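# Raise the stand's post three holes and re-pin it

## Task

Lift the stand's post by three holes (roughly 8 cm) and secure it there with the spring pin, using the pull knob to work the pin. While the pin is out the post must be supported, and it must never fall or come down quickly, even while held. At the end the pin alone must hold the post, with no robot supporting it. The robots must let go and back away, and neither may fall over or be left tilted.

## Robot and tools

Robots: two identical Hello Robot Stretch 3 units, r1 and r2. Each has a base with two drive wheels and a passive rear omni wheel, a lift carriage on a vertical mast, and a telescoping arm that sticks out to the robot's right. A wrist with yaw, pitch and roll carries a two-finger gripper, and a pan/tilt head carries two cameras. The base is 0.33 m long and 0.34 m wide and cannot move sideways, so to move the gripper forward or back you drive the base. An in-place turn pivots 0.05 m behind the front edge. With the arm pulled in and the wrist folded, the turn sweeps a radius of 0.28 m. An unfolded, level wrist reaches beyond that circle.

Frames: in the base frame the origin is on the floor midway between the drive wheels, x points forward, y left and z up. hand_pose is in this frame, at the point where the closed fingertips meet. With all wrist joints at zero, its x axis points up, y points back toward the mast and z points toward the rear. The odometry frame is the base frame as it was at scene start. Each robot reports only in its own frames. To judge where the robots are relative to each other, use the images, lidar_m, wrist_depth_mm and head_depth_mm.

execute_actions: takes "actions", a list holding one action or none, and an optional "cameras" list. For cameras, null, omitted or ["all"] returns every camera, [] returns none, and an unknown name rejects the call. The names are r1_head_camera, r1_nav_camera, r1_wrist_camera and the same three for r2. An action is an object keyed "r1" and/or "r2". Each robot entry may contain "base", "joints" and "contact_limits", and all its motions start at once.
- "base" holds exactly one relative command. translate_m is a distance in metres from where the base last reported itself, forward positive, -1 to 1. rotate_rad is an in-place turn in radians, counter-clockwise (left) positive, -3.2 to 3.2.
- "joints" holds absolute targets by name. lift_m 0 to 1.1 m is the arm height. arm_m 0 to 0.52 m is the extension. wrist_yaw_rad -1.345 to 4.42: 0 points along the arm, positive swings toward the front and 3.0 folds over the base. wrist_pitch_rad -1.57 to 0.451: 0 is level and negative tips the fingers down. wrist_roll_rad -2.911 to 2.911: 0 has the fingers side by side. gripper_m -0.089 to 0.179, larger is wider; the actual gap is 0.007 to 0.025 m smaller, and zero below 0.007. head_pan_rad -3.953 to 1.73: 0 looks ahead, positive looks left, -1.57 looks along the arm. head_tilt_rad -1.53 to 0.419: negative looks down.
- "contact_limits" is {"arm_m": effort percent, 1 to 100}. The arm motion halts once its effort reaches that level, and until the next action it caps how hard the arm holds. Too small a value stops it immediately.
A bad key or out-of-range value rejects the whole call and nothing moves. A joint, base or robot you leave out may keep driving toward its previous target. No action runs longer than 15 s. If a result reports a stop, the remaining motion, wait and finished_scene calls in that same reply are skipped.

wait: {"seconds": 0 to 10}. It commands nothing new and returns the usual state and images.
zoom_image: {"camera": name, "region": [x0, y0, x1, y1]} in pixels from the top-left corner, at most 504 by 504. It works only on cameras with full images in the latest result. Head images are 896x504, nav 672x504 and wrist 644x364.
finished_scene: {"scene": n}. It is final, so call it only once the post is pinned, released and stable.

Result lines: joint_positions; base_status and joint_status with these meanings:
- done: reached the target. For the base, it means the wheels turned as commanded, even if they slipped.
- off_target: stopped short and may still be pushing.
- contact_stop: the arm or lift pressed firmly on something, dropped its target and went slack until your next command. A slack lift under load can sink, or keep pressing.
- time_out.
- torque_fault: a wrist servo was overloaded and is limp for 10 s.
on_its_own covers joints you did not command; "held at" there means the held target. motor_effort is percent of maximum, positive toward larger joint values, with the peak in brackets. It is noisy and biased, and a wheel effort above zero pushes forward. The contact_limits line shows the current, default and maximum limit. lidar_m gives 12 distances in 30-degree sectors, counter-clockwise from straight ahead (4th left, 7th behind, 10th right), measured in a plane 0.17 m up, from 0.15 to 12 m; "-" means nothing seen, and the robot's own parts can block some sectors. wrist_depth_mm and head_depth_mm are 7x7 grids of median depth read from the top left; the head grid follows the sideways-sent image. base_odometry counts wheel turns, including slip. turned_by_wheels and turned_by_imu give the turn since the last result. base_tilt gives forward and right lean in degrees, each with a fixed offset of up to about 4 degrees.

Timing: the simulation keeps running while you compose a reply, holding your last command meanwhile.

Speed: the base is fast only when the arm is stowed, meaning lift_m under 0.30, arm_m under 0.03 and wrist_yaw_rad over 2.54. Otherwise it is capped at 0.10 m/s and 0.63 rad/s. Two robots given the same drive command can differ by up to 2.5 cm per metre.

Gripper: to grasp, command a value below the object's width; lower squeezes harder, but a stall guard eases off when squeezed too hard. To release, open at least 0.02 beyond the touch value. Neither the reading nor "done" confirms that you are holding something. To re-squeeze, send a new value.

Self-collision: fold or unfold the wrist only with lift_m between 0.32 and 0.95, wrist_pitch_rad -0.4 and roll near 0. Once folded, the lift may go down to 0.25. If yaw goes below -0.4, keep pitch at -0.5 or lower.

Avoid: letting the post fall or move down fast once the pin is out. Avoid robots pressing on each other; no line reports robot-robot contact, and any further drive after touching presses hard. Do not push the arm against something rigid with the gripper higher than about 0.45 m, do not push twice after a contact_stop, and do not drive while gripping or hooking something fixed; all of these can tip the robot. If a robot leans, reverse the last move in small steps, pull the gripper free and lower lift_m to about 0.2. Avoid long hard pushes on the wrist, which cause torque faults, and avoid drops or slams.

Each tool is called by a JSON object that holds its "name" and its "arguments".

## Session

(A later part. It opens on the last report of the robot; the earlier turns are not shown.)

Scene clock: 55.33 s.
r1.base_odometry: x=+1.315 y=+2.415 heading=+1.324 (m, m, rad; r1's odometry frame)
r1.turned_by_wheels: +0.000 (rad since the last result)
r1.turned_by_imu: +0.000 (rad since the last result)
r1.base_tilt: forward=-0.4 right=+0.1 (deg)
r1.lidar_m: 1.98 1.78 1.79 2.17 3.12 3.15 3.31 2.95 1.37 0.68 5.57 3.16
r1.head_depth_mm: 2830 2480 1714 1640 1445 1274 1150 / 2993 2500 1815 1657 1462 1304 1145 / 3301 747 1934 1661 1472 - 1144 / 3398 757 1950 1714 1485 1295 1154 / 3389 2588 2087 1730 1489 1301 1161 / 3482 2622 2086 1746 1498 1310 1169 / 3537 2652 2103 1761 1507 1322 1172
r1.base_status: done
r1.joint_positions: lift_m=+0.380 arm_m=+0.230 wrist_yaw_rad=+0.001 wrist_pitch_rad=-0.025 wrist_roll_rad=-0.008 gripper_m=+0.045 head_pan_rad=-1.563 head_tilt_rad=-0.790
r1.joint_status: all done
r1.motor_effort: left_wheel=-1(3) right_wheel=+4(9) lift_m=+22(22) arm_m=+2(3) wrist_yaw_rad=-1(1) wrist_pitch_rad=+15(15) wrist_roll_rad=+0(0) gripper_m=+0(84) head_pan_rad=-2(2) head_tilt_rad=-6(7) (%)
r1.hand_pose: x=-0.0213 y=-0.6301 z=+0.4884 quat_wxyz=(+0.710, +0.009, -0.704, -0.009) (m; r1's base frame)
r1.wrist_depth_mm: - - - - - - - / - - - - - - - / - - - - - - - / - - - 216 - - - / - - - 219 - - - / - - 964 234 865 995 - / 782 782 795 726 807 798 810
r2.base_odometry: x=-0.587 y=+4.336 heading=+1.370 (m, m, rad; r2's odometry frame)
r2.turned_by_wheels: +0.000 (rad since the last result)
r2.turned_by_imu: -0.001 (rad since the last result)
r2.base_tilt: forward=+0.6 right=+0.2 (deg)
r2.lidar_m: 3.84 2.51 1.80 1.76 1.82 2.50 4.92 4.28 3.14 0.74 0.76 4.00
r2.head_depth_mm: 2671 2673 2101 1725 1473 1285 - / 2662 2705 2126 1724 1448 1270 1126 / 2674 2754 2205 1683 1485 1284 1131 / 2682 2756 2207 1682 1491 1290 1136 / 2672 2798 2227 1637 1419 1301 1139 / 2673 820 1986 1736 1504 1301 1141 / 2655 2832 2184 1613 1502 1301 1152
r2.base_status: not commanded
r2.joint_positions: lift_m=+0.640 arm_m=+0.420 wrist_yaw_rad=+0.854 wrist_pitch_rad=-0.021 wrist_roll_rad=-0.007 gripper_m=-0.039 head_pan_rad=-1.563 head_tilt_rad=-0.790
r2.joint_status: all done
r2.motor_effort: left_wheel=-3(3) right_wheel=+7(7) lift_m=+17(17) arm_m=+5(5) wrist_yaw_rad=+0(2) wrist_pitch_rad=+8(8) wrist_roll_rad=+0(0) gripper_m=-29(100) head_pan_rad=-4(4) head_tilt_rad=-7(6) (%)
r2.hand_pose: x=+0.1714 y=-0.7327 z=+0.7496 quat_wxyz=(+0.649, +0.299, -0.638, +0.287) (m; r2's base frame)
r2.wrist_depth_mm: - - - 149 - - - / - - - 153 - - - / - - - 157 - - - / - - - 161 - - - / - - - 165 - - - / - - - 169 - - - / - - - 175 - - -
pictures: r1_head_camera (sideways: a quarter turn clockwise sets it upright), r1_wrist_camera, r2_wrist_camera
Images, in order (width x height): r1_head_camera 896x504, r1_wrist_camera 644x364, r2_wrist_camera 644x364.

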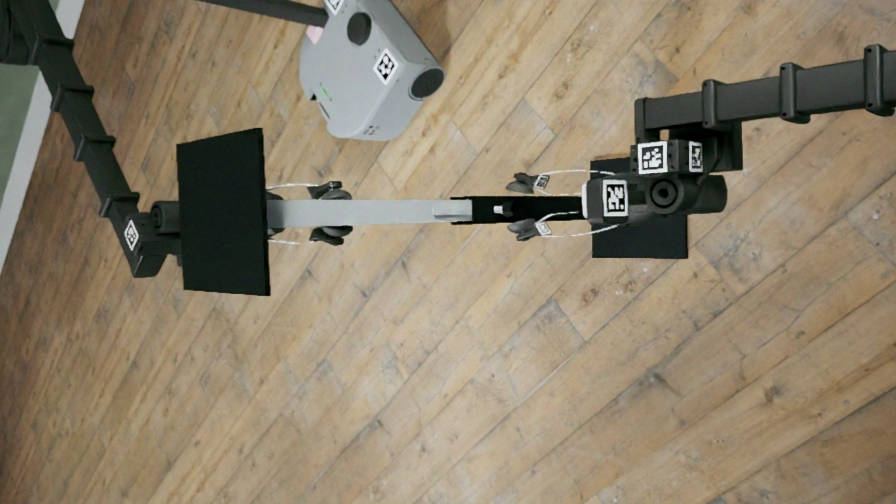

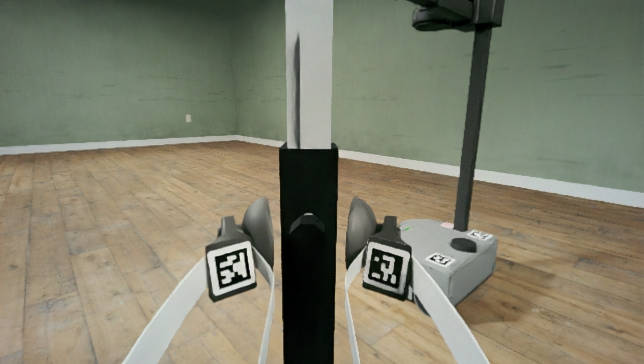

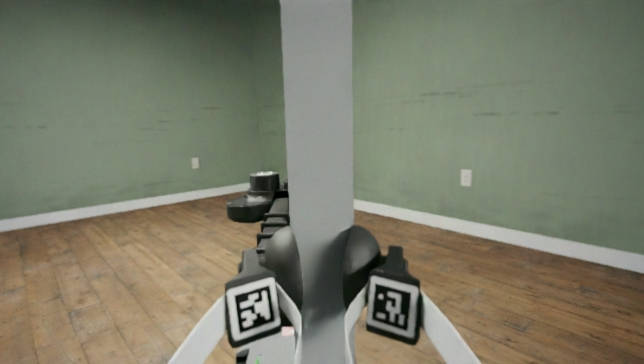

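{"name": "execute_actions", "arguments": {"actions": [{"r1":{"joints":{"arm_m":0.246,"lift_m":0.376}},"r2":{"joints":{"lift_m":0.643}}}], "cameras": []}}

{"name": "execute_actions", "arguments": {"actions": [{"r1":{"joints":{"gripper_m":-0.04}}}], "cameras": ["r1_wrist_camera"]}}

{"name": "execute_actions", "arguments": {"actions": [{"r1":{"joints":{"arm_m":0.226}}}], "cameras": ["r1_head_camera","r1_wrist_camera"]}}

{"name": "zoom_image", "arguments": {"camera": "r1_head_camera", "region": [280,130,620,290]}}

Scene clock: 56.77 s.
r1.base_odometry: x=+1.315 y=+2.415 heading=+1.324 (m, m, rad; r1's odometry frame)
r1.turned_by_wheels: +0.000 (rad since the last result)
r1.turned_by_imu: +0.000 (rad since the last result)
r1.base_tilt: forward=-0.4 right=+0.1 (deg)
r1.lidar_m: 1.98 1.78 1.79 2.17 3.13 3.14 3.29 2.95 1.36 0.68 5.58 3.17
r1.head_depth_mm: 2863 2471 1709 1642 1444 1274 1151 / 3019 2499 1819 1663 1466 1291 1145 / 3333 748 1936 1672 1468 1245 1148 / 3377 756 1933 1713 1476 1300 1152 / 3413 2568 2074 1737 1486 1305 1165 / 3462 2610 2083 1754 1497 1318 1165 / 3536 2649 2103 1759 1505 1319 1175
r1.base_status: not commanded
r1.joint_positions: lift_m=+0.376 arm_m=+0.246 wrist_yaw_rad=+0.001 wrist_pitch_rad=-0.025 wrist_roll_rad=-0.008 gripper_m=+0.045 head_pan_rad=-1.563 head_tilt_rad=-0.790
r1.joint_status: all done
r1.motor_effort: left_wheel=-2(1) right_wheel=+4(4) lift_m=+22(26) arm_m=+2(3) wrist_yaw_rad=-1(1) wrist_pitch_rad=+15(15) wrist_roll_rad=+0(0) gripper_m=-1(0) head_pan_rad=-2(2) head_tilt_rad=-6(6) (%)
r1.hand_pose: x=-0.0213 y=-0.6461 z=+0.4844 quat_wxyz=(+0.710, +0.009, -0.704, -0.009) (m; r1's base frame)
r1.wrist_depth_mm: - - - - - - - / - - - - - - - / - - - 225 - - - / - - - 199 - - - / - - - 201 - - - / - - 979 215 838 972 - / 772 783 783 226 805 799 804
r2.base_odometry: x=-0.587 y=+4.336 heading=+1.370 (m, m, rad; r2's odometry frame)
r2.turned_by_wheels: +0.000 (rad since the last result)
r2.turned_by_imu: +0.000 (rad since the last result)
r2.base_tilt: forward=+0.7 right=+0.1 (deg)
r2.lidar_m: 3.85 2.51 1.80 1.76 1.83 2.50 4.89 4.29 3.13 0.74 0.76 4.00
r2.head_depth_mm: 2650 2715 2111 1726 1465 1294 - / 2616 2712 2132 1734 1443 1270 1128 / 2661 2724 2217 1684 1482 1275 1135 / 2671 2740 2228 1713 1486 1294 1138 / 2662 2797 2229 1633 1413 1289 1139 / 2661 823 1986 1685 1501 1301 1147 / 2670 2839 2189 1613 1513 1301 1147
r2.base_status: not commanded
r2.joint_positions: lift_m=+0.643 arm_m=+0.420 wrist_yaw_rad=+0.854 wrist_pitch_rad=-0.029 wrist_roll_rad=-0.007 gripper_m=-0.032 head_pan_rad=-1.563 head_tilt_rad=-0.790
r2.joint_status: all done
r2.on_its_own: gripper_m is held at -0.033, not at your -0.040, by its stall guard, which is still easing
r2.motor_effort: left_wheel=-3(3) right_wheel=+6(6) lift_m=+30(31) arm_m=+5(5) wrist_yaw_rad=+0(1) wrist_pitch_rad=+11(11) wrist_roll_rad=+0(0) gripper_m=-26(27) head_pan_rad=-4(4) head_tilt_rad=-6(7) (%)
r2.hand_pose: x=+0.1712 y=-0.7325 z=+0.7499 quat_wxyz=(+0.650, +0.301, -0.637, +0.285) (m; r2's base frame)
r2.wrist_depth_mm: - - - 149 - - - / - - - 153 - - - / - - - 157 - - - / - - - 161 - - - / - - - 164 - - - / - - - 169 - - - / - - - 176 - - -
pictures: none
No camera images: the call's "cameras" was empty. Leave "cameras" out to get every camera's image.

Scene clock: 58.10 s.
r1.base_odometry: x=+1.315 y=+2.415 heading=+1.324 (m, m, rad; r1's odometry frame)
r1.turned_by_wheels: +0.000 (rad since the last result)
r1.turned_by_imu: +0.000 (rad since the last result)
r1.base_tilt: forward=-0.5 right=+0.1 (deg)
r1.lidar_m: 1.98 1.78 1.79 2.17 3.13 3.15 3.28 2.95 1.37 0.68 5.56 3.15
r1.head_depth_mm: 2847 2473 1715 1633 1450 1273 1147 / 3012 2515 1820 1665 1473 1292 1143 / 3337 749 1929 1664 1490 1244 1150 / 3366 758 1951 1728 1479 1298 1152 / 3476 2603 2077 1744 1487 1307 1161 / 3490 2609 2103 1742 1492 1310 1170 / 3522 2637 2114 1758 1508 1317 1177
r1.base_status: not commanded
r1.joint_positions: lift_m=+0.376 arm_m=+0.246 wrist_yaw_rad=+0.003 wrist_pitch_rad=-0.023 wrist_roll_rad=-0.008 gripper_m=-0.039 head_pan_rad=-1.563 head_tilt_rad=-0.790
r1.joint_status: all done
r1.motor_effort: left_wheel=+0(1) right_wheel=+1(4) lift_m=+22(22) arm_m=+2(3) wrist_yaw_rad=-4(4) wrist_pitch_rad=+13(15) wrist_roll_rad=+0(0) gripper_m=-25(100) head_pan_rad=-2(2) head_tilt_rad=-7(6) (%)
r1.hand_pose: x=-0.0206 y=-0.6462 z=+0.4850 quat_wxyz=(+0.710, +0.009, -0.704, -0.007) (m; r1's base frame)
r1.wrist_depth_mm: - - - 187 - - - / - - - 194 - - - / - - - - - - - / - - - 200 - - - / - - - - - - - / - - 974 216 857 972 - / 779 800 791 226 788 791 805
r2.base_odometry: x=-0.587 y=+4.336 heading=+1.370 (m, m, rad; r2's odometry frame)
r2.turned_by_wheels: +0.000 (rad since the last result)
r2.turned_by_imu: +0.000 (rad since the last result)
r2.base_tilt: forward=+0.5 right=+0.3 (deg)
r2.lidar_m: 3.85 2.51 1.80 1.77 1.83 2.50 4.90 4.31 3.11 0.74 0.76 4.01
r2.head_depth_mm: 2673 2723 2098 1731 1462 1299 - / 2655 2705 2131 1740 1449 1270 1129 / 2679 2723 2204 1681 1485 1284 1132 / 2666 2771 2221 1712 1487 1285 1136 / 2670 2792 2213 1634 1423 1290 1144 / 2672 820 1982 1692 1504 1301 1149 / 2670 2856 2188 1606 1511 1309 1144
r2.base_status: not commanded
r2.joint_positions: lift_m=+0.643 arm_m=+0.420 wrist_yaw_rad=+0.854 wrist_pitch_rad=-0.029 wrist_roll_rad=-0.007 gripper_m=-0.029 head_pan_rad=-1.563 head_tilt_rad=-0.790
r2.joint_status: not commanded
r2.on_its_own: gripper_m is held at -0.030, not at your -0.040, by its stall guard, which is not easing now
r2.motor_effort: left_wheel=-3(4) right_wheel=+5(7) lift_m=+30(30) arm_m=+5(5) wrist_yaw_rad=+1(1) wrist_pitch_rad=+10(11) wrist_roll_rad=+0(1) gripper_m=-24(26) head_pan_rad=-3(4) head_tilt_rad=-6(6) (%)
r2.hand_pose: x=+0.1712 y=-0.7325 z=+0.7499 quat_wxyz=(+0.650, +0.301, -0.637, +0.285) (m; r2's base frame)
r2.wrist_depth_mm: - - - 148 - - - / - - - 152 - - - / - - - 156 - - - / - - - 161 - - - / - - - 165 - - - / - - - 170 - - - / - - - 175 - - -
pictures: r1_wrist_camera
Images, in order (width x height): r1_wrist_camera 644x364.

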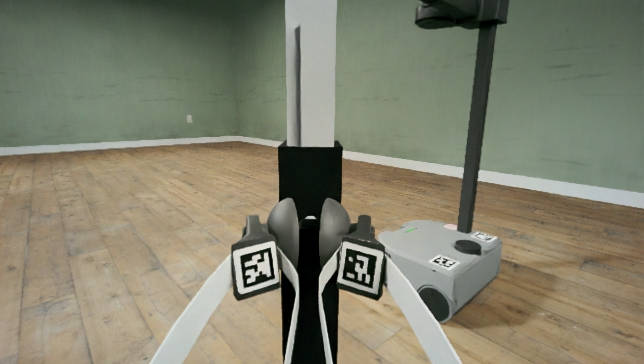

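Scene clock: 59.13 s.
r1.base_odometry: x=+1.315 y=+2.415 heading=+1.324 (m, m, rad; r1's odometry frame)
r1.turned_by_wheels: +0.000 (rad since the last result)
r1.turned_by_imu: +0.000 (rad since the last result)
r1.base_tilt: forward=-0.4 right=+0.1 (deg)
r1.lidar_m: 1.98 1.78 1.79 2.17 3.14 3.16 3.29 2.95 1.37 0.68 5.56 3.16
r1.head_depth_mm: 2842 2483 1709 1640 1455 1280 1138 / 2995 2497 1825 1650 1458 1304 1140 / 3340 749 1933 1669 1473 - 1149 / 3369 757 1944 1712 1482 1295 1152 / 3406 2588 2075 1733 1487 1306 1165 / 3507 2599 2108 1747 1499 1312 1170 / 3545 2663 2126 1767 1503 1317 1175
r1.base_status: not commanded
r1.joint_positions: lift_m=+0.376 arm_m=+0.226 wrist_yaw_rad=+0.000 wrist_pitch_rad=-0.021 wrist_roll_rad=-0.008 gripper_m=-0.036 head_pan_rad=-1.563 head_tilt_rad=-0.790
r1.joint_status: all done
r1.motor_effort: left_wheel=-1(3) right_wheel=+4(7) lift_m=+22(23) arm_m=-4(4) wrist_yaw_rad=+1(4) wrist_pitch_rad=+12(13) wrist_roll_rad=+0(0) gripper_m=-16(24) head_pan_rad=-2(2) head_tilt_rad=-7(7) (%)
r1.hand_pose: x=-0.0215 y=-0.6271 z=+0.4855 quat_wxyz=(+0.710, +0.007, -0.704, -0.008) (m; r1's base frame)
r1.wrist_depth_mm: - - - - - - - / - - - - - - - / - - - - - - - / - - - 217 - - - / - - - - - - - / - - - 238 867 995 - / 792 778 806 726 804 798 809
r2.base_odometry: x=-0.587 y=+4.336 heading=+1.370 (m, m, rad; r2's odometry frame)
r2.turned_by_wheels: +0.000 (rad since the last result)
r2.turned_by_imu: +0.000 (rad since the last result)
r2.base_tilt: forward=+0.6 right=+0.4 (deg)
r2.lidar_m: 3.84 2.51 1.80 1.76 1.83 2.50 4.90 4.29 3.14 0.74 0.76 4.01
r2.head_depth_mm: 2668 2710 2112 1735 1467 1290 - / 2665 2713 2128 1740 1452 1263 1132 / 2678 2731 2205 1685 1482 1285 1130 / 2666 2757 2222 1715 1494 1291 1136 / 2684 2773 2227 1637 1422 1296 1143 / 2670 824 1993 1694 1501 1298 1147 / 2671 2842 2190 1625 1509 1308 1149
r2.base_status: not commanded
r2.joint_positions: lift_m=+0.643 arm_m=+0.420 wrist_yaw_rad=+0.854 wrist_pitch_rad=-0.029 wrist_roll_rad=-0.007 gripper_m=-0.029 head_pan_rad=-1.563 head_tilt_rad=-0.790
r2.joint_status: not commanded
r2.on_its_own: gripper_m is held at -0.030, not at your -0.040, by its stall guard, which is not easing now
r2.motor_effort: left_wheel=-3(3) right_wheel=+5(6) lift_m=+30(30) arm_m=+5(4) wrist_yaw_rad=+0(0) wrist_pitch_rad=+11(10) wrist_roll_rad=+0(0) gripper_m=-25(25) head_pan_rad=-4(4) head_tilt_rad=-6(7) (%)
r2.hand_pose: x=+0.1712 y=-0.7325 z=+0.7499 quat_wxyz=(+0.650, +0.301, -0.637, +0.285) (m; r2's base frame)
r2.wrist_depth_mm: - - - 149 - - - / - - - 153 - - - / - - - 156 - - - / - - - 161 - - - / - - - 165 - - - / - - - 169 - - - / - - - 176 - - -
pictures: r1_head_camera (sideways: a quarter turn clockwise sets it upright), r1_wrist_camera
Images, in order (width x height): r1_head_camera 896x504, r1_wrist_camera 644x364.

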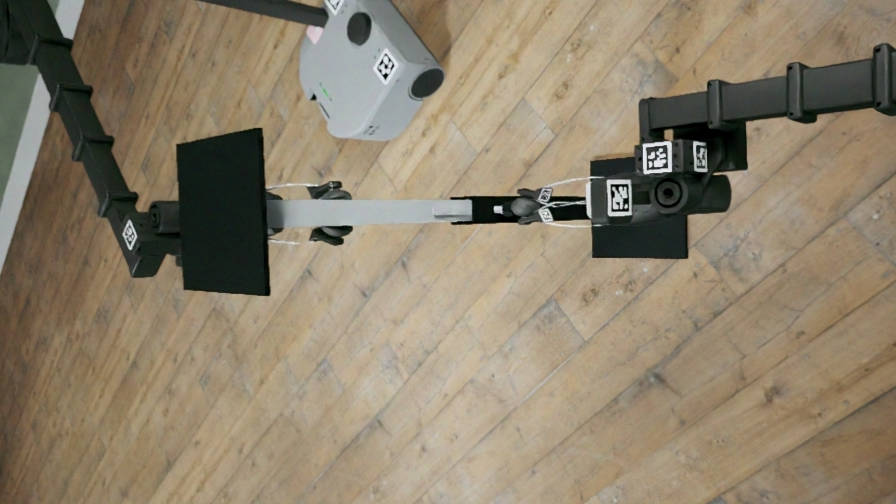

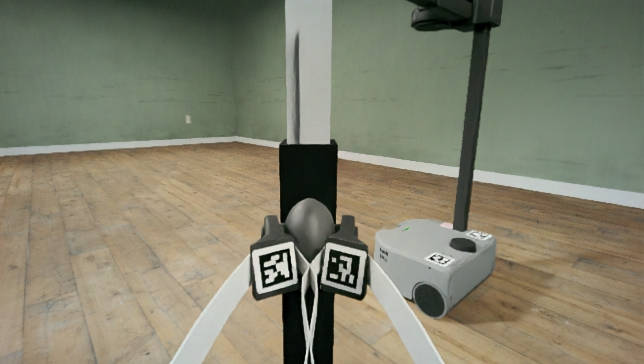

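Region (280, 130, 620, 290) of r1_head_camera's 896x504 image, scaled by 1.482, with more detail than that image has; it fills the top 237 rows of this view, and the rest is white.

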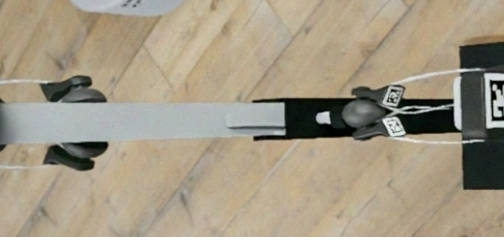

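{"name": "execute_actions", "arguments": {"actions": [{"r1":{"joints":{"gripper_m":0.04}},"r2":{"joints":{"gripper_m":0.06}}}], "cameras": []}}

{"name": "execute_actions", "arguments": {"actions": [{"r1":{"joints":{"arm_m":0.26}},"r2":{"base":{"translate_m":0.008},"joints":{"arm_m":0.43}}}], "cameras": []}}

{"name": "execute_actions", "arguments": {"actions": [{"r1":{"joints":{"gripper_m":-0.035}},"r2":{"joints":{"gripper_m":-0.03}}}], "cameras": []}}

{"name": "execute_actions", "arguments": {"actions": [{"r2":{"joints":{"lift_m":0.655}}}], "cameras": ["r2_wrist_camera","r1_wrist_camera"]}}

Scene clock: 60.97 s.
r1.base_odometry: x=+1.315 y=+2.415 heading=+1.324 (m, m, rad; r1's odometry frame)
r1.turned_by_wheels: +0.000 (rad since the last result)
r1.turned_by_imu: +0.000 (rad since the last result)
r1.base_tilt: forward=-0.4 right=+0.0 (deg)
r1.lidar_m: 1.97 1.78 1.79 2.17 3.12 3.15 3.29 2.96 1.36 0.68 5.55 3.15
r1.head_depth_mm: 2855 2489 1713 1654 1454 1275 1139 / 2988 2494 1820 1653 1465 1303 1143 / 3316 749 1933 1675 1460 - 1149 / 3418 755 1897 1718 1473 1294 1156 / 3433 2616 2086 1736 1484 1305 1164 / 3491 2627 2095 1755 1498 1313 1166 / 3508 2650 2129 1765 1508 1315 1176
r1.base_status: not commanded
r1.joint_positions: lift_m=+0.376 arm_m=+0.226 wrist_yaw_rad=+0.000 wrist_pitch_rad=-0.021 wrist_roll_rad=-0.008 gripper_m=+0.040 head_pan_rad=-1.563 head_tilt_rad=-0.790
r1.joint_status: all done
r1.motor_effort: left_wheel=-1(1) right_wheel=+4(4) lift_m=+22(22) arm_m=-4(4) wrist_yaw_rad=+0(0) wrist_pitch_rad=+12(12) wrist_roll_rad=+0(0) gripper_m=+0(87) head_pan_rad=-3(2) head_tilt_rad=-5(6) (%)
r1.hand_pose: x=-0.0215 y=-0.6271 z=+0.4855 quat_wxyz=(+0.710, +0.007, -0.704, -0.008) (m; r1's base frame)
r1.wrist_depth_mm: - - - - - - - / - - - - - - - / - - - - - - - / - - - 219 - - - / - - - 222 - - - / - - 956 236 866 995 - / 790 789 795 250 803 803 800
r2.base_odometry: x=-0.587 y=+4.336 heading=+1.370 (m, m, rad; r2's odometry frame)
r2.turned_by_wheels: +0.000 (rad since the last result)
r2.turned_by_imu: +0.000 (rad since the last result)
r2.base_tilt: forward=+0.5 right=+0.3 (deg)
r2.lidar_m: 3.84 2.50 1.80 1.76 1.82 2.50 4.89 4.29 3.13 0.74 0.76 4.01
r2.head_depth_mm: 2626 2705 2118 1727 1472 1301 - / 2682 2724 2129 1728 1448 1271 1131 / 2663 2768 2197 1677 1480 1285 1134 / 2658 2744 2211 1711 1487 1293 1133 / 2656 2791 2202 1641 1414 1291 1141 / 2665 823 1999 1693 1506 1300 1141 / 2674 2820 2185 1616 1512 1304 1143
r2.base_status: not commanded
r2.joint_positions: lift_m=+0.643 arm_m=+0.420 wrist_yaw_rad=+0.854 wrist_pitch_rad=-0.022 wrist_roll_rad=-0.007 gripper_m=+0.060 head_pan_rad=-1.563 head_tilt_rad=-0.790
r2.joint_status: all done
r2.motor_effort: left_wheel=+0(3) right_wheel=-1(6) lift_m=+30(30) arm_m=+5(5) wrist_yaw_rad=+1(0) wrist_pitch_rad=+8(10) wrist_roll_rad=+0(0) gripper_m=+0(95) head_pan_rad=-3(4) head_tilt_rad=-7(6) (%)
r2.hand_pose: x=+0.1713 y=-0.7327 z=+0.7516 quat_wxyz=(+0.649, +0.299, -0.638, +0.287) (m; r2's base frame)
r2.wrist_depth_mm: - - - 149 - - - / - - - 153 - - - / - - - 156 - - - / - - - 160 - - - / - - - 164 - - - / - - - 169 - - - / - - - 174 - - -
pictures: none
No camera images: the call's "cameras" was empty. Leave "cameras" out to get every camera's image.

Scene clock: 62.57 s.
r1.base_odometry: x=+1.315 y=+2.415 heading=+1.324 (m, m, rad; r1's odometry frame)
r1.turned_by_wheels: +0.000 (rad since the last result)
r1.turned_by_imu: +0.000 (rad since the last result)
r1.base_tilt: forward=-0.4 right=+0.1 (deg)
r1.lidar_m: 1.97 1.78 1.79 2.16 3.13 3.15 3.30 2.95 1.36 0.68 5.57 3.17
r1.head_depth_mm: 2842 2472 1723 1645 1449 1279 1156 / 2985 2478 1971 1659 1485 1260 1138 / 3332 750 1927 1674 1497 1247 1148 / 3386 757 1898 1719 1487 1299 1157 / 3418 2594 2074 1737 1488 1305 1163 / 3426 2639 2108 1737 1495 1315 1170 / 3538 2654 2109 1760 1512 1319 1174
r1.base_status: not commanded
r1.joint_positions: lift_m=+0.376 arm_m=+0.260 wrist_yaw_rad=+0.000 wrist_pitch_rad=-0.021 wrist_roll_rad=-0.008 gripper_m=+0.040 head_pan_rad=-1.563 head_tilt_rad=-0.790
r1.joint_status: all done
r1.motor_effort: left_wheel=-1(1) right_wheel=+4(4) lift_m=+22(22) arm_m=+3(4) wrist_yaw_rad=+0(1) wrist_pitch_rad=+12(12) wrist_roll_rad=+0(0) gripper_m=+0(1) head_pan_rad=-2(3) head_tilt_rad=-7(7) (%)
r1.hand_pose: x=-0.0215 y=-0.6602 z=+0.4855 quat_wxyz=(+0.710, +0.007, -0.704, -0.008) (m; r1's base frame)
r1.wrist_depth_mm: - - - 173 - - - / - - - 180 - - - / - - - 185 - - - / - - - 184 - - - / - - - 188 - - - / - - 947 200 836 986 - / 773 778 786 207 803 792 792
r2.base_odometry: x=-0.585 y=+4.344 heading=+1.370 (m, m, rad; r2's odometry frame)
r2.turned_by_wheels: +0.000 (rad since the last result)
r2.turned_by_imu: +0.000 (rad since the last result)
r2.base_tilt: forward=+0.5 right=+0.3 (deg)
r2.lidar_m: 3.84 2.51 1.79 1.76 1.83 2.50 4.91 4.27 3.12 0.74 0.77 3.99
r2.head_depth_mm: 2666 2698 2108 1739 1469 1298 - / 2650 2691 2180 1735 1443 1275 1130 / 2654 2722 2223 1691 1485 1286 1131 / 2655 2767 2211 1706 1485 1297 1134 / 2676 2757 2174 1380 1410 1296 1140 / 2666 2832 2036 1691 1507 1308 1142 / 2672 2839 2172 1611 1510 1304 1148
r2.base_status: done
r2.joint_positions: lift_m=+0.643 arm_m=+0.430 wrist_yaw_rad=+0.854 wrist_pitch_rad=-0.022 wrist_roll_rad=-0.007 gripper_m=+0.060 head_pan_rad=-1.563 head_tilt_rad=-0.790
r2.joint_status: all done
r2.motor_effort: left_wheel=+1(6) right_wheel=-1(3) lift_m=+30(30) arm_m=+5(5) wrist_yaw_rad=+1(1) wrist_pitch_rad=+8(8) wrist_roll_rad=+0(0) gripper_m=+0(0) head_pan_rad=-3(3) head_tilt_rad=-7(7) (%)
r2.hand_pose: x=+0.1714 y=-0.7426 z=+0.7516 quat_wxyz=(+0.649, +0.299, -0.638, +0.287) (m; r2's base frame)
r2.wrist_depth_mm: - - - 137 - - - / - - - 140 - - - / - - - 143 - - - / - - - 146 - - - / - - - 151 - - - / - - - 155 - - - / - - - 159 - - -
pictures: none
No camera images: the call's "cameras" was empty. Leave "cameras" out to get every camera's image.

Scene clock: 63.93 s.
r1.base_odometry: x=+1.315 y=+2.415 heading=+1.324 (m, m, rad; r1's odometry frame)
r1.turned_by_wheels: +0.000 (rad since the last result)
r1.turned_by_imu: +0.000 (rad since the last result)
r1.base_tilt: forward=-0.4 right=+0.2 (deg)
r1.lidar_m: 1.98 1.78 1.79 2.16 3.12 3.14 3.31 2.95 1.36 0.68 5.55 3.16
r1.head_depth_mm: 2846 2474 1715 1641 1446 1277 1158 / 3019 2502 1992 1658 1487 1258 1135 / 3333 747 1933 1669 1496 1243 1150 / 3377 759 1956 1727 1481 1295 1156 / 3447 2584 2086 1747 1490 1310 1159 / 3487 2609 2092 1748 1500 1311 1166 / 3554 2639 2107 1757 1515 1318 1174
r1.base_status: not commanded
r1.joint_positions: lift_m=+0.376 arm_m=+0.260 wrist_yaw_rad=+0.004 wrist_pitch_rad=-0.016 wrist_roll_rad=-0.008 gripper_m=-0.034 head_pan_rad=-1.563 head_tilt_rad=-0.790
r1.joint_status: all done
r1.motor_effort: left_wheel=-1(1) right_wheel=+1(4) lift_m=+22(22) arm_m=-1(3) wrist_yaw_rad=-5(5) wrist_pitch_rad=+9(12) wrist_roll_rad=+0(0) gripper_m=-25(100) head_pan_rad=-2(2) head_tilt_rad=-6(6) (%)
r1.hand_pose: x=-0.0203 y=-0.6608 z=+0.4867 quat_wxyz=(+0.710, +0.008, -0.704, -0.004) (m; r1's base frame)
r1.wrist_depth_mm: - - - 174 - - - / - - - 179 - - - / - - - 187 - - - / - - - 184 - - - / - - - 186 - - - / - - 983 199 833 974 - / 778 802 798 207 791 811 813
r2.base_odometry: x=-0.585 y=+4.344 heading=+1.371 (m, m, rad; r2's odometry frame)
r2.turned_by_wheels: +0.001 (rad since the last result)
r2.turned_by_imu: +0.000 (rad since the last result)
r2.base_tilt: forward=+0.6 right=+0.3 (deg)
r2.lidar_m: 3.86 2.50 1.80 1.76 1.82 2.50 4.91 4.29 3.13 0.74 0.77 4.00
r2.head_depth_mm: 2631 2703 2109 1729 1468 1298 - / 2683 2721 2165 1739 1444 1263 1129 / 2662 2709 2192 1706 1484 1285 1135 / 2670 2748 2219 1708 1484 1288 1138 / 2666 2779 2160 1634 1422 1292 1137 / 2677 2819 2038 1689 1499 1305 1141 / 2692 2824 2187 1617 1511 1308 1145
r2.base_status: not commanded
r2.joint_positions: lift_m=+0.643 arm_m=+0.430 wrist_yaw_rad=+0.855 wrist_pitch_rad=-0.022 wrist_roll_rad=-0.007 gripper_m=-0.029 head_pan_rad=-1.563 head_tilt_rad=-0.790
r2.joint_status: all done
r2.motor_effort: left_wheel=+7(7) right_wheel=-12(10) lift_m=+29(30) arm_m=+2(5) wrist_yaw_rad=-2(1) wrist_pitch_rad=+8(8) wrist_roll_rad=+0(0) gripper_m=-27(100) head_pan_rad=-4(3) head_tilt_rad=-6(7) (%)
r2.hand_pose: x=+0.1715 y=-0.7427 z=+0.7517 quat_wxyz=(+0.649, +0.299, -0.638, +0.287) (m; r2's base frame)
r2.wrist_depth_mm: - - - 135 - - - / - - - 138 - - - / - - - 142 - - - / - - - 145 - - - / - - - 149 - - - / - - - 153 - - - / - - - 158 - - -
pictures: none
No camera images: the call's "cameras" was empty. Leave "cameras" out to get every camera's image.

Scene clock: 64.70 s.
r1.base_odometry: x=+1.315 y=+2.415 heading=+1.324 (m, m, rad; r1's odometry frame)
r1.turned_by_wheels: +0.000 (rad since the last result)
r1.turned_by_imu: +0.000 (rad since the last result)
r1.base_tilt: forward=-0.4 right=+0.1 (deg)
r1.lidar_m: 1.98 1.78 1.79 2.17 3.12 3.15 3.30 2.95 1.36 0.68 5.57 3.16
r1.head_depth_mm: 2859 2473 1718 1645 1449 1274 1153 / 2992 2502 1964 1657 1482 1265 1136 / 3331 748 1931 1669 1498 1246 1150 / 3354 758 1940 1724 1486 1293 1159 / 3430 2590 2085 1727 1489 1303 1160 / 3480 2621 2112 1745 1498 1309 1163 / 3545 2626 2112 1759 1506 1321 1178
r1.base_status: not commanded
r1.joint_positions: lift_m=+0.376 arm_m=+0.260 wrist_yaw_rad=+0.004 wrist_pitch_rad=-0.016 wrist_roll_rad=-0.008 gripper_m=-0.031 head_pan_rad=-1.563 head_tilt_rad=-0.790
r1.joint_status: not commanded
r1.motor_effort: left_wheel=+0(0) right_wheel=+1(1) lift_m=+22(22) arm_m=-1(1) wrist_yaw_rad=-5(5) wrist_pitch_rad=+9(9) wrist_roll_rad=+0(0) gripper_m=-23(25) head_pan_rad=-3(2) head_tilt_rad=-7(6) (%)
r1.hand_pose: x=-0.0203 y=-0.6608 z=+0.4867 quat_wxyz=(+0.710, +0.008, -0.704, -0.004) (m; r1's base frame)
r1.wrist_depth_mm: - - - 173 - - - / - - - 180 - - - / - - - 187 - - - / - - - 184 - - - / - - - 187 - - - / - - 985 199 854 961 - / 786 801 797 208 810 793 805
r2.base_odometry: x=-0.585 y=+4.344 heading=+1.371 (m, m, rad; r2's odometry frame)
r2.turned_by_wheels: +0.000 (rad since the last result)
r2.turned_by_imu: +0.000 (rad since the last result)
r2.base_tilt: forward=+0.6 right=+0.3 (deg)
r2.lidar_m: 3.85 2.51 1.80 1.76 1.83 2.50 4.92 4.29 3.12 0.74 0.77 4.00
r2.head_depth_mm: 2647 2698 2103 1728 1463 1296 - / 2655 2718 2188 1725 1446 1279 1125 / 2662 2740 2255 1700 1483 1289 1129 / 2658 2748 2204 1708 1489 1286 1139 / 2698 2766 2146 1636 1417 1289 1142 / 2687 2816 2062 1679 1496 1300 1141 / 2664 2817 2186 1599 1505 1305 1149
r2.base_status: not commanded
r2.joint_positions: lift_m=+0.654 arm_m=+0.430 wrist_yaw_rad=+0.855 wrist_pitch_rad=-0.061 wrist_roll_rad=-0.007 gripper_m=-0.025 head_pan_rad=-1.563 head_tilt_rad=-0.790
r2.joint_status: all done
r2.motor_effort: left_wheel=+10(10) right_wheel=-15(15) lift_m=+34(34) arm_m=+0(0) wrist_yaw_rad=+0(0) wrist_pitch_rad=+22(23) wrist_roll_rad=+0(0) gripper_m=-25(26) head_pan_rad=-3(4) head_tilt_rad=-6(7) (%)
r2.hand_pose: x=+0.1705 y=-0.7420 z=+0.7535 quat_wxyz=(+0.655, +0.312, -0.632, +0.274) (m; r2's base frame)
r2.wrist_depth_mm: - - - 132 - - - / - - - 136 - - - / - - - 140 - - - / - - - 145 - - - / - - - 149 - - - / - - - 154 - - - / - - - 160 - - -
pictures: r1_wrist_camera, r2_wrist_camera
Images, in order (width x height): r1_wrist_camera 644x364, r2_wrist_camera 644x364.

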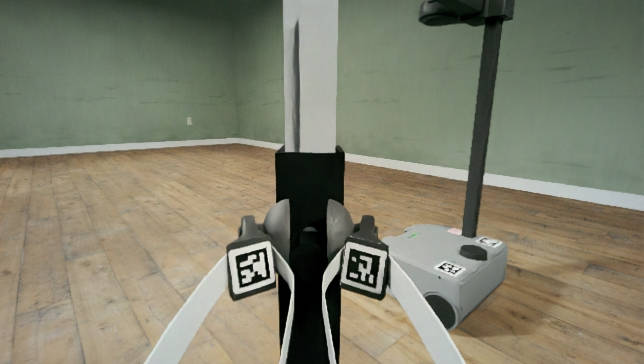

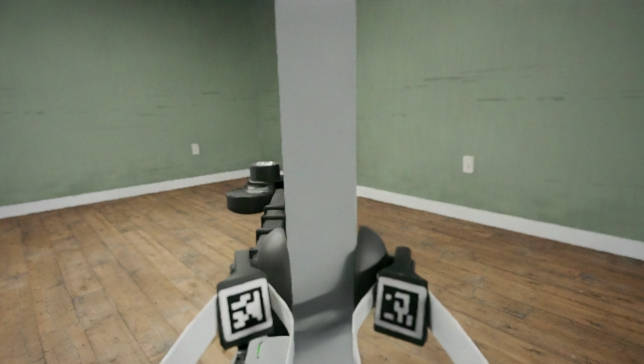

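{"name": "execute_actions", "arguments": {"actions": [{"r1":{"joints":{"arm_m":0.243}}}], "cameras": ["r1_head_camera","r1_wrist_camera"]}}

{"name": "zoom_image", "arguments": {"camera": "r1_head_camera", "region": [280,130,620,290]}}

Scene clock: 65.87 s.
r1.base_odometry: x=+1.315 y=+2.415 heading=+1.324 (m, m, rad; r1's odometry frame)
r1.turned_by_wheels: +0.000 (rad since the last result)
r1.turned_by_imu: +0.000 (rad since the last result)
r1.base_tilt: forward=-0.4 right=+0.1 (deg)
r1.lidar_m: 1.98 1.78 1.79 2.17 3.12 3.14 3.30 2.95 1.36 0.68 5.56 3.16
r1.head_depth_mm: 2854 2491 1721 1644 1453 1277 1141 / 3008 2516 1975 1665 1464 1278 1143 / 3333 748 1925 1669 1495 1245 1149 / 3394 759 1956 1715 1479 1300 1156 / 3470 2586 2080 1737 1489 1308 1162 / 3483 2638 2099 1751 1500 1311 1167 / 3532 2671 2129 1762 1507 1320 1174
r1.base_status: not commanded
r1.joint_positions: lift_m=+0.376 arm_m=+0.243 wrist_yaw_rad=+0.004 wrist_pitch_rad=-0.012 wrist_roll_rad=-0.008 gripper_m=-0.028 head_pan_rad=-1.563 head_tilt_rad=-0.790
r1.joint_status: all done
r1.on_its_own: gripper_m is held at -0.029, not at your -0.035, by its stall guard, which is not easing now
r1.motor_effort: left_wheel=+0(0) right_wheel=+1(0) lift_m=+22(22) arm_m=-4(8) wrist_yaw_rad=-5(5) wrist_pitch_rad=+7(9) wrist_roll_rad=+0(0) gripper_m=-19(22) head_pan_rad=-2(2) head_tilt_rad=-7(6) (%)
r1.hand_pose: x=-0.0203 y=-0.6443 z=+0.4876 quat_wxyz=(+0.710, +0.006, -0.704, -0.003) (m; r1's base frame)
r1.wrist_depth_mm: - - - 189 - - - / - - - - - - - / - - - - - - - / - - - 201 - - - / - - - - - - - / - - 995 217 863 973 - / 796 800 802 228 815 817 800
r2.base_odometry: x=-0.585 y=+4.344 heading=+1.371 (m, m, rad; r2's odometry frame)
r2.turned_by_wheels: +0.000 (rad since the last result)
r2.turned_by_imu: +0.000 (rad since the last result)
r2.base_tilt: forward=+0.5 right=+0.5 (deg)
r2.lidar_m: 3.84 2.50 1.79 1.76 1.83 2.51 4.92 4.28 3.12 0.74 0.78 4.00
r2.head_depth_mm: 2679 2691 2110 1726 1468 1293 - / 2679 2703 2171 1725 1446 1272 1131 / 2657 2721 2244 1698 1487 1282 1134 / 2669 2765 2213 1710 1489 1288 1137 / 2683 2780 2156 1632 1421 1296 1140 / 2686 2813 2040 1695 1498 1304 1145 / 2681 2846 2199 1613 1505 1301 1147
r2.base_status: not commanded
r2.joint_positions: lift_m=+0.654 arm_m=+0.430 wrist_yaw_rad=+0.855 wrist_pitch_rad=-0.061 wrist_roll_rad=-0.007 gripper_m=-0.022 head_pan_rad=-1.563 head_tilt_rad=-0.790
r2.joint_status: not commanded
r2.on_its_own: gripper_m is held at -0.023, not at your -0.030, by its stall guard, which is not easing now
r2.motor_effort: left_wheel=+10(10) right_wheel=-16(16) lift_m=+34(34) arm_m=+0(0) wrist_yaw_rad=+0(0) wrist_pitch_rad=+23(22) wrist_roll_rad=+1(0) gripper_m=-24(26) head_pan_rad=-3(3) head_tilt_rad=-7(7) (%)
r2.hand_pose: x=+0.1705 y=-0.7420 z=+0.7535 quat_wxyz=(+0.655, +0.312, -0.632, +0.274) (m; r2's base frame)
r2.wrist_depth_mm: - - - 132 - - - / - - - 136 - - - / - - - 140 - - - / - - - 146 - - - / - - - 149 - - - / - - - 154 - - - / - - - 161 - - -
pictures: r1_head_camera (sideways: a quarter turn clockwise sets it upright), r1_wrist_camera
Images, in order (width x height): r1_head_camera 896x504, r1_wrist_camera 644x364.

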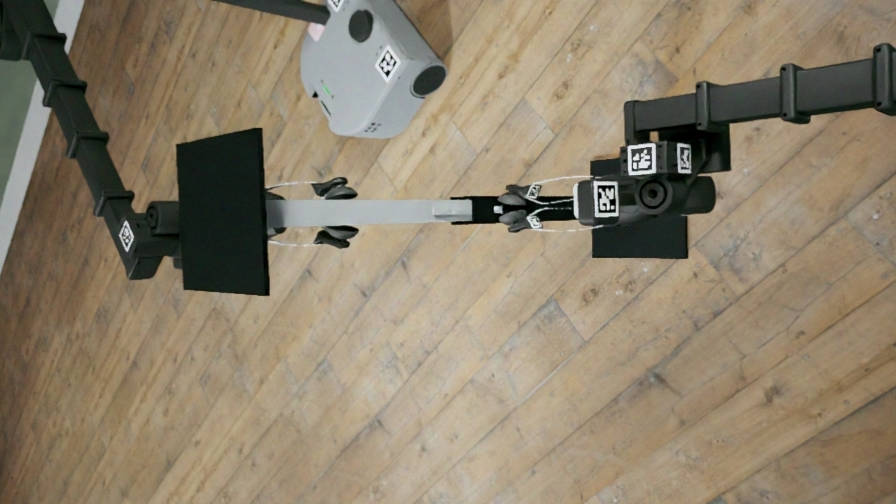

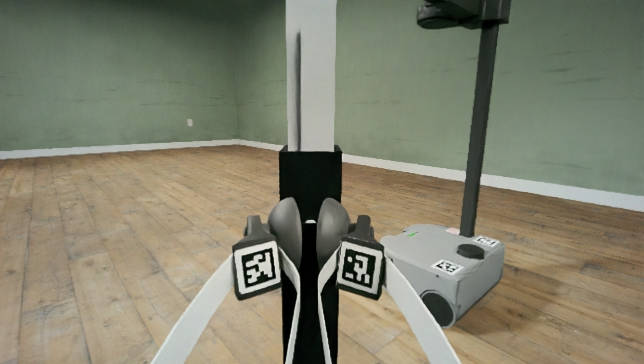

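Region (280, 130, 620, 290) of r1_head_camera's 896x504 image, scaled by 1.482, with more detail than that image has; it fills the top 237 rows of this view, and the rest is white.

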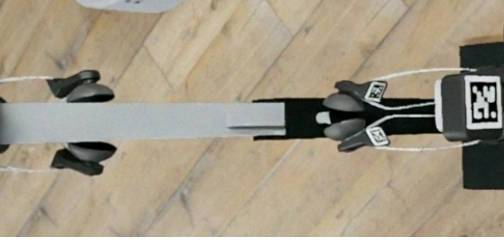

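{"name": "execute_actions", "arguments": {"actions": [{"r1":{"joints":{"gripper_m":0.04}},"r2":{"joints":{"lift_m":0.664}}}], "cameras": []}}

{"name": "execute_actions", "arguments": {"actions": [{"r1":{"joints":{"arm_m":0.265,"lift_m":0.364}}}], "cameras": ["r1_head_camera","r1_wrist_camera"]}}

{"name": "zoom_image", "arguments": {"camera": "r1_head_camera", "region": [280,130,620,290]}}

Scene clock: 67.43 s.
r1.base_odometry: x=+1.315 y=+2.415 heading=+1.324 (m, m, rad; r1's odometry frame)
r1.turned_by_wheels: +0.000 (rad since the last result)
r1.turned_by_imu: +0.000 (rad since the last result)
r1.base_tilt: forward=-0.4 right=+0.2 (deg)
r1.lidar_m: 1.97 1.78 1.78 2.17 3.13 3.14 3.29 2.95 1.36 0.68 5.56 3.16
r1.head_depth_mm: 2886 2475 1717 1647 1456 1278 1140 / 3023 2485 1969 1654 1470 1283 1145 / 3344 743 1930 1677 1462 1241 1148 / 3354 754 1934 1711 1482 1294 1157 / 3407 2578 2082 1732 1486 1303 1157 / 3486 2619 2096 1763 1505 1316 1164 / 3556 2650 2114 1760 1508 1324 1175
r1.base_status: not commanded
r1.joint_positions: lift_m=+0.376 arm_m=+0.243 wrist_yaw_rad=+0.002 wrist_pitch_rad=-0.016 wrist_roll_rad=-0.008 gripper_m=+0.040 head_pan_rad=-1.563 head_tilt_rad=-0.790
r1.joint_status: all done
r1.motor_effort: left_wheel=+0(1) right_wheel=+2(0) lift_m=+22(22) arm_m=-5(5) wrist_yaw_rad=-2(5) wrist_pitch_rad=+9(9) wrist_roll_rad=+0(0) gripper_m=+0(87) head_pan_rad=-2(3) head_tilt_rad=-6(6) (%)
r1.hand_pose: x=-0.0209 y=-0.6442 z=+0.4867 quat_wxyz=(+0.710, +0.007, -0.704, -0.005) (m; r1's base frame)
r1.wrist_depth_mm: - - - - - - - / - - - - - - - / - - - - - - - / - - - 202 - - - / - - - 204 - - - / - - 958 217 849 975 - / 783 797 797 226 792 798 816
r2.base_odometry: x=-0.585 y=+4.344 heading=+1.371 (m, m, rad; r2's odometry frame)
r2.turned_by_wheels: +0.000 (rad since the last result)
r2.turned_by_imu: +0.000 (rad since the last result)
r2.base_tilt: forward=+0.6 right=+0.4 (deg)
r2.lidar_m: 3.83 2.50 1.80 1.76 1.83 2.50 4.93 4.29 3.11 0.74 0.78 4.00
r2.head_depth_mm: 2649 2689 2083 1734 1462 - - / 2636 2710 2182 1741 1447 1264 1129 / 2650 2737 2261 1694 1486 1279 1128 / 2683 2759 2287 1708 1483 1287 1136 / 2683 2762 2226 1625 1418 1297 1141 / 2665 2794 2045 1683 1504 1295 1144 / 2709 2835 2196 1614 1506 1305 1147
r2.base_status: not commanded
r2.joint_positions: lift_m=+0.663 arm_m=+0.430 wrist_yaw_rad=+0.855 wrist_pitch_rad=-0.085 wrist_roll_rad=-0.007 gripper_m=-0.022 head_pan_rad=-1.563 head_tilt_rad=-0.790
r2.joint_status: all done
r2.on_its_own: gripper_m is held at -0.023, not at your -0.030, by its stall guard, which is not easing now
r2.motor_effort: left_wheel=+10(11) right_wheel=-16(16) lift_m=+35(36) arm_m=-1(1) wrist_yaw_rad=-2(0) wrist_pitch_rad=+31(32) wrist_roll_rad=+0(0) gripper_m=-24(24) head_pan_rad=-4(3) head_tilt_rad=-7(6) (%)
r2.hand_pose: x=+0.1697 y=-0.7413 z=+0.7562 quat_wxyz=(+0.658, +0.320, -0.628, +0.266) (m; r2's base frame)
r2.wrist_depth_mm: - - - 130 - - - / - - - 135 - - - / - - - 139 - - - / - - - 145 - - - / - - - 150 - - - / - - - 156 - - - / - - - 163 - - -
pictures: none
No camera images: the call's "cameras" was empty. Leave "cameras" out to get every camera's image.

Scene clock: 68.50 s.
r1.base_odometry: x=+1.315 y=+2.415 heading=+1.324 (m, m, rad; r1's odometry frame)
r1.turned_by_wheels: +0.000 (rad since the last result)
r1.turned_by_imu: +0.000 (rad since the last result)
r1.base_tilt: forward=-0.3 right=+0.0 (deg)
r1.lidar_m: 1.98 1.78 1.79 2.17 3.13 3.14 3.29 2.95 1.36 0.68 5.56 3.16
r1.head_depth_mm: 2843 2490 1722 1640 1454 1274 1140 / 3006 2500 1976 1656 1488 1269 1142 / 3307 744 1932 1661 1496 1238 1151 / 3392 754 1950 1720 1481 1296 1154 / 3429 2607 2077 1727 1486 1301 1162 / 3465 2614 2086 1750 1501 1309 1163 / 3538 2641 2115 1758 1510 1318 1174
r1.base_status: not commanded
r1.joint_positions: lift_m=+0.364 arm_m=+0.265 wrist_yaw_rad=+0.002 wrist_pitch_rad=-0.017 wrist_roll_rad=-0.008 gripper_m=+0.040 head_pan_rad=-1.563 head_tilt_rad=-0.790
r1.joint_status: all done
r1.motor_effort: left_wheel=-1(0) right_wheel=+2(2) lift_m=+22(20) arm_m=+3(4) wrist_yaw_rad=-2(3) wrist_pitch_rad=+10(10) wrist_roll_rad=+0(0) gripper_m=+0(1) head_pan_rad=-3(2) head_tilt_rad=-6(6) (%)
r1.hand_pose: x=-0.0210 y=-0.6653 z=+0.4745 quat_wxyz=(+0.710, +0.007, -0.704, -0.006) (m; r1's base frame)
r1.wrist_depth_mm: - - - 169 - - - / - - - 174 - - - / - - - 178 - - - / - - - 179 - - - / - - - 158 - - - / - - 925 193 800 960 - / 769 757 786 202 779 794 791
r2.base_odometry: x=-0.585 y=+4.344 heading=+1.371 (m, m, rad; r2's odometry frame)
r2.turned_by_wheels: +0.000 (rad since the last result)
r2.turned_by_imu: +0.000 (rad since the last result)
r2.base_tilt: forward=+0.7 right=+0.3 (deg)
r2.lidar_m: 3.85 2.50 1.80 1.76 1.83 2.50 4.92 4.30 3.11 0.74 0.77 4.00
r2.head_depth_mm: 2636 2691 2099 1729 1471 - - / 2666 2708 2171 1737 1450 1262 1130 / 2670 2738 2258 1693 1480 1287 1132 / 2695 2770 2277 1716 1486 1288 1136 / 2689 2779 2211 1644 1420 1295 1137 / 2683 2811 2050 1678 1500 1293 1142 / 2670 2855 2199 1607 1509 1301 1148
r2.base_status: not commanded
r2.joint_positions: lift_m=+0.663 arm_m=+0.430 wrist_yaw_rad=+0.855 wrist_pitch_rad=-0.085 wrist_roll_rad=-0.007 gripper_m=-0.022 head_pan_rad=-1.563 head_tilt_rad=-0.790
r2.joint_status: not commanded
r2.on_its_own: gripper_m is held at -0.023, not at your -0.030, by its stall guard, which is not easing now
r2.motor_effort: left_wheel=+10(11) right_wheel=-16(17) lift_m=+35(35) arm_m=+0(0) wrist_yaw_rad=+0(0) wrist_pitch_rad=+31(31) wrist_roll_rad=+0(0) gripper_m=-25(24) head_pan_rad=-3(3) head_tilt_rad=-6(7) (%)
r2.hand_pose: x=+0.1697 y=-0.7413 z=+0.7562 quat_wxyz=(+0.658, +0.320, -0.628, +0.266) (m; r2's base frame)
r2.wrist_depth_mm: - - - 130 - - - / - - - 134 - - - / - - - 140 - - - / - - - 145 - - - / - - - 150 - - - / - - - 155 - - - / - - - 163 - - -
pictures: r1_head_camera (sideways: a quarter turn clockwise sets it upright), r1_wrist_camera
Images, in order (width x height): r1_head_camera 896x504, r1_wrist_camera 644x364.

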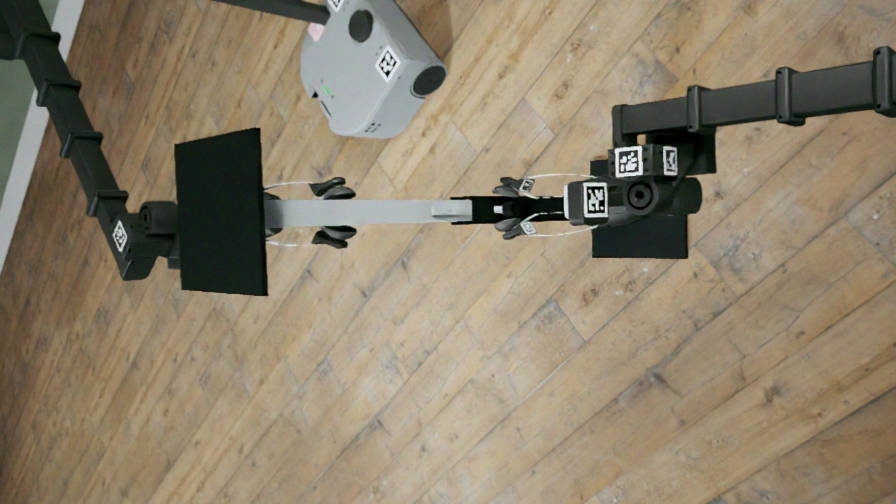

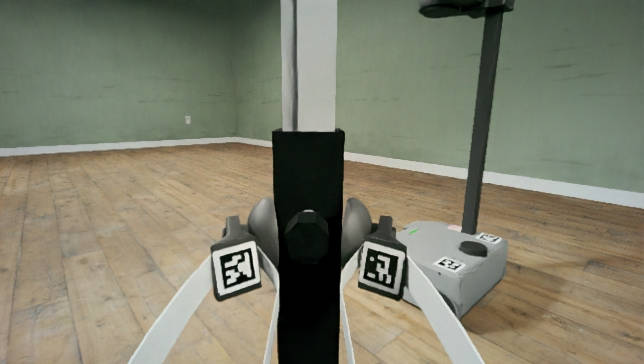

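Region (280, 130, 620, 290) of r1_head_camera's 896x504 image, scaled by 1.482, with more detail than that image has; it fills the top 237 rows of this view, and the rest is white.

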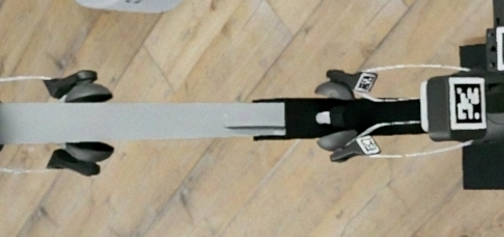

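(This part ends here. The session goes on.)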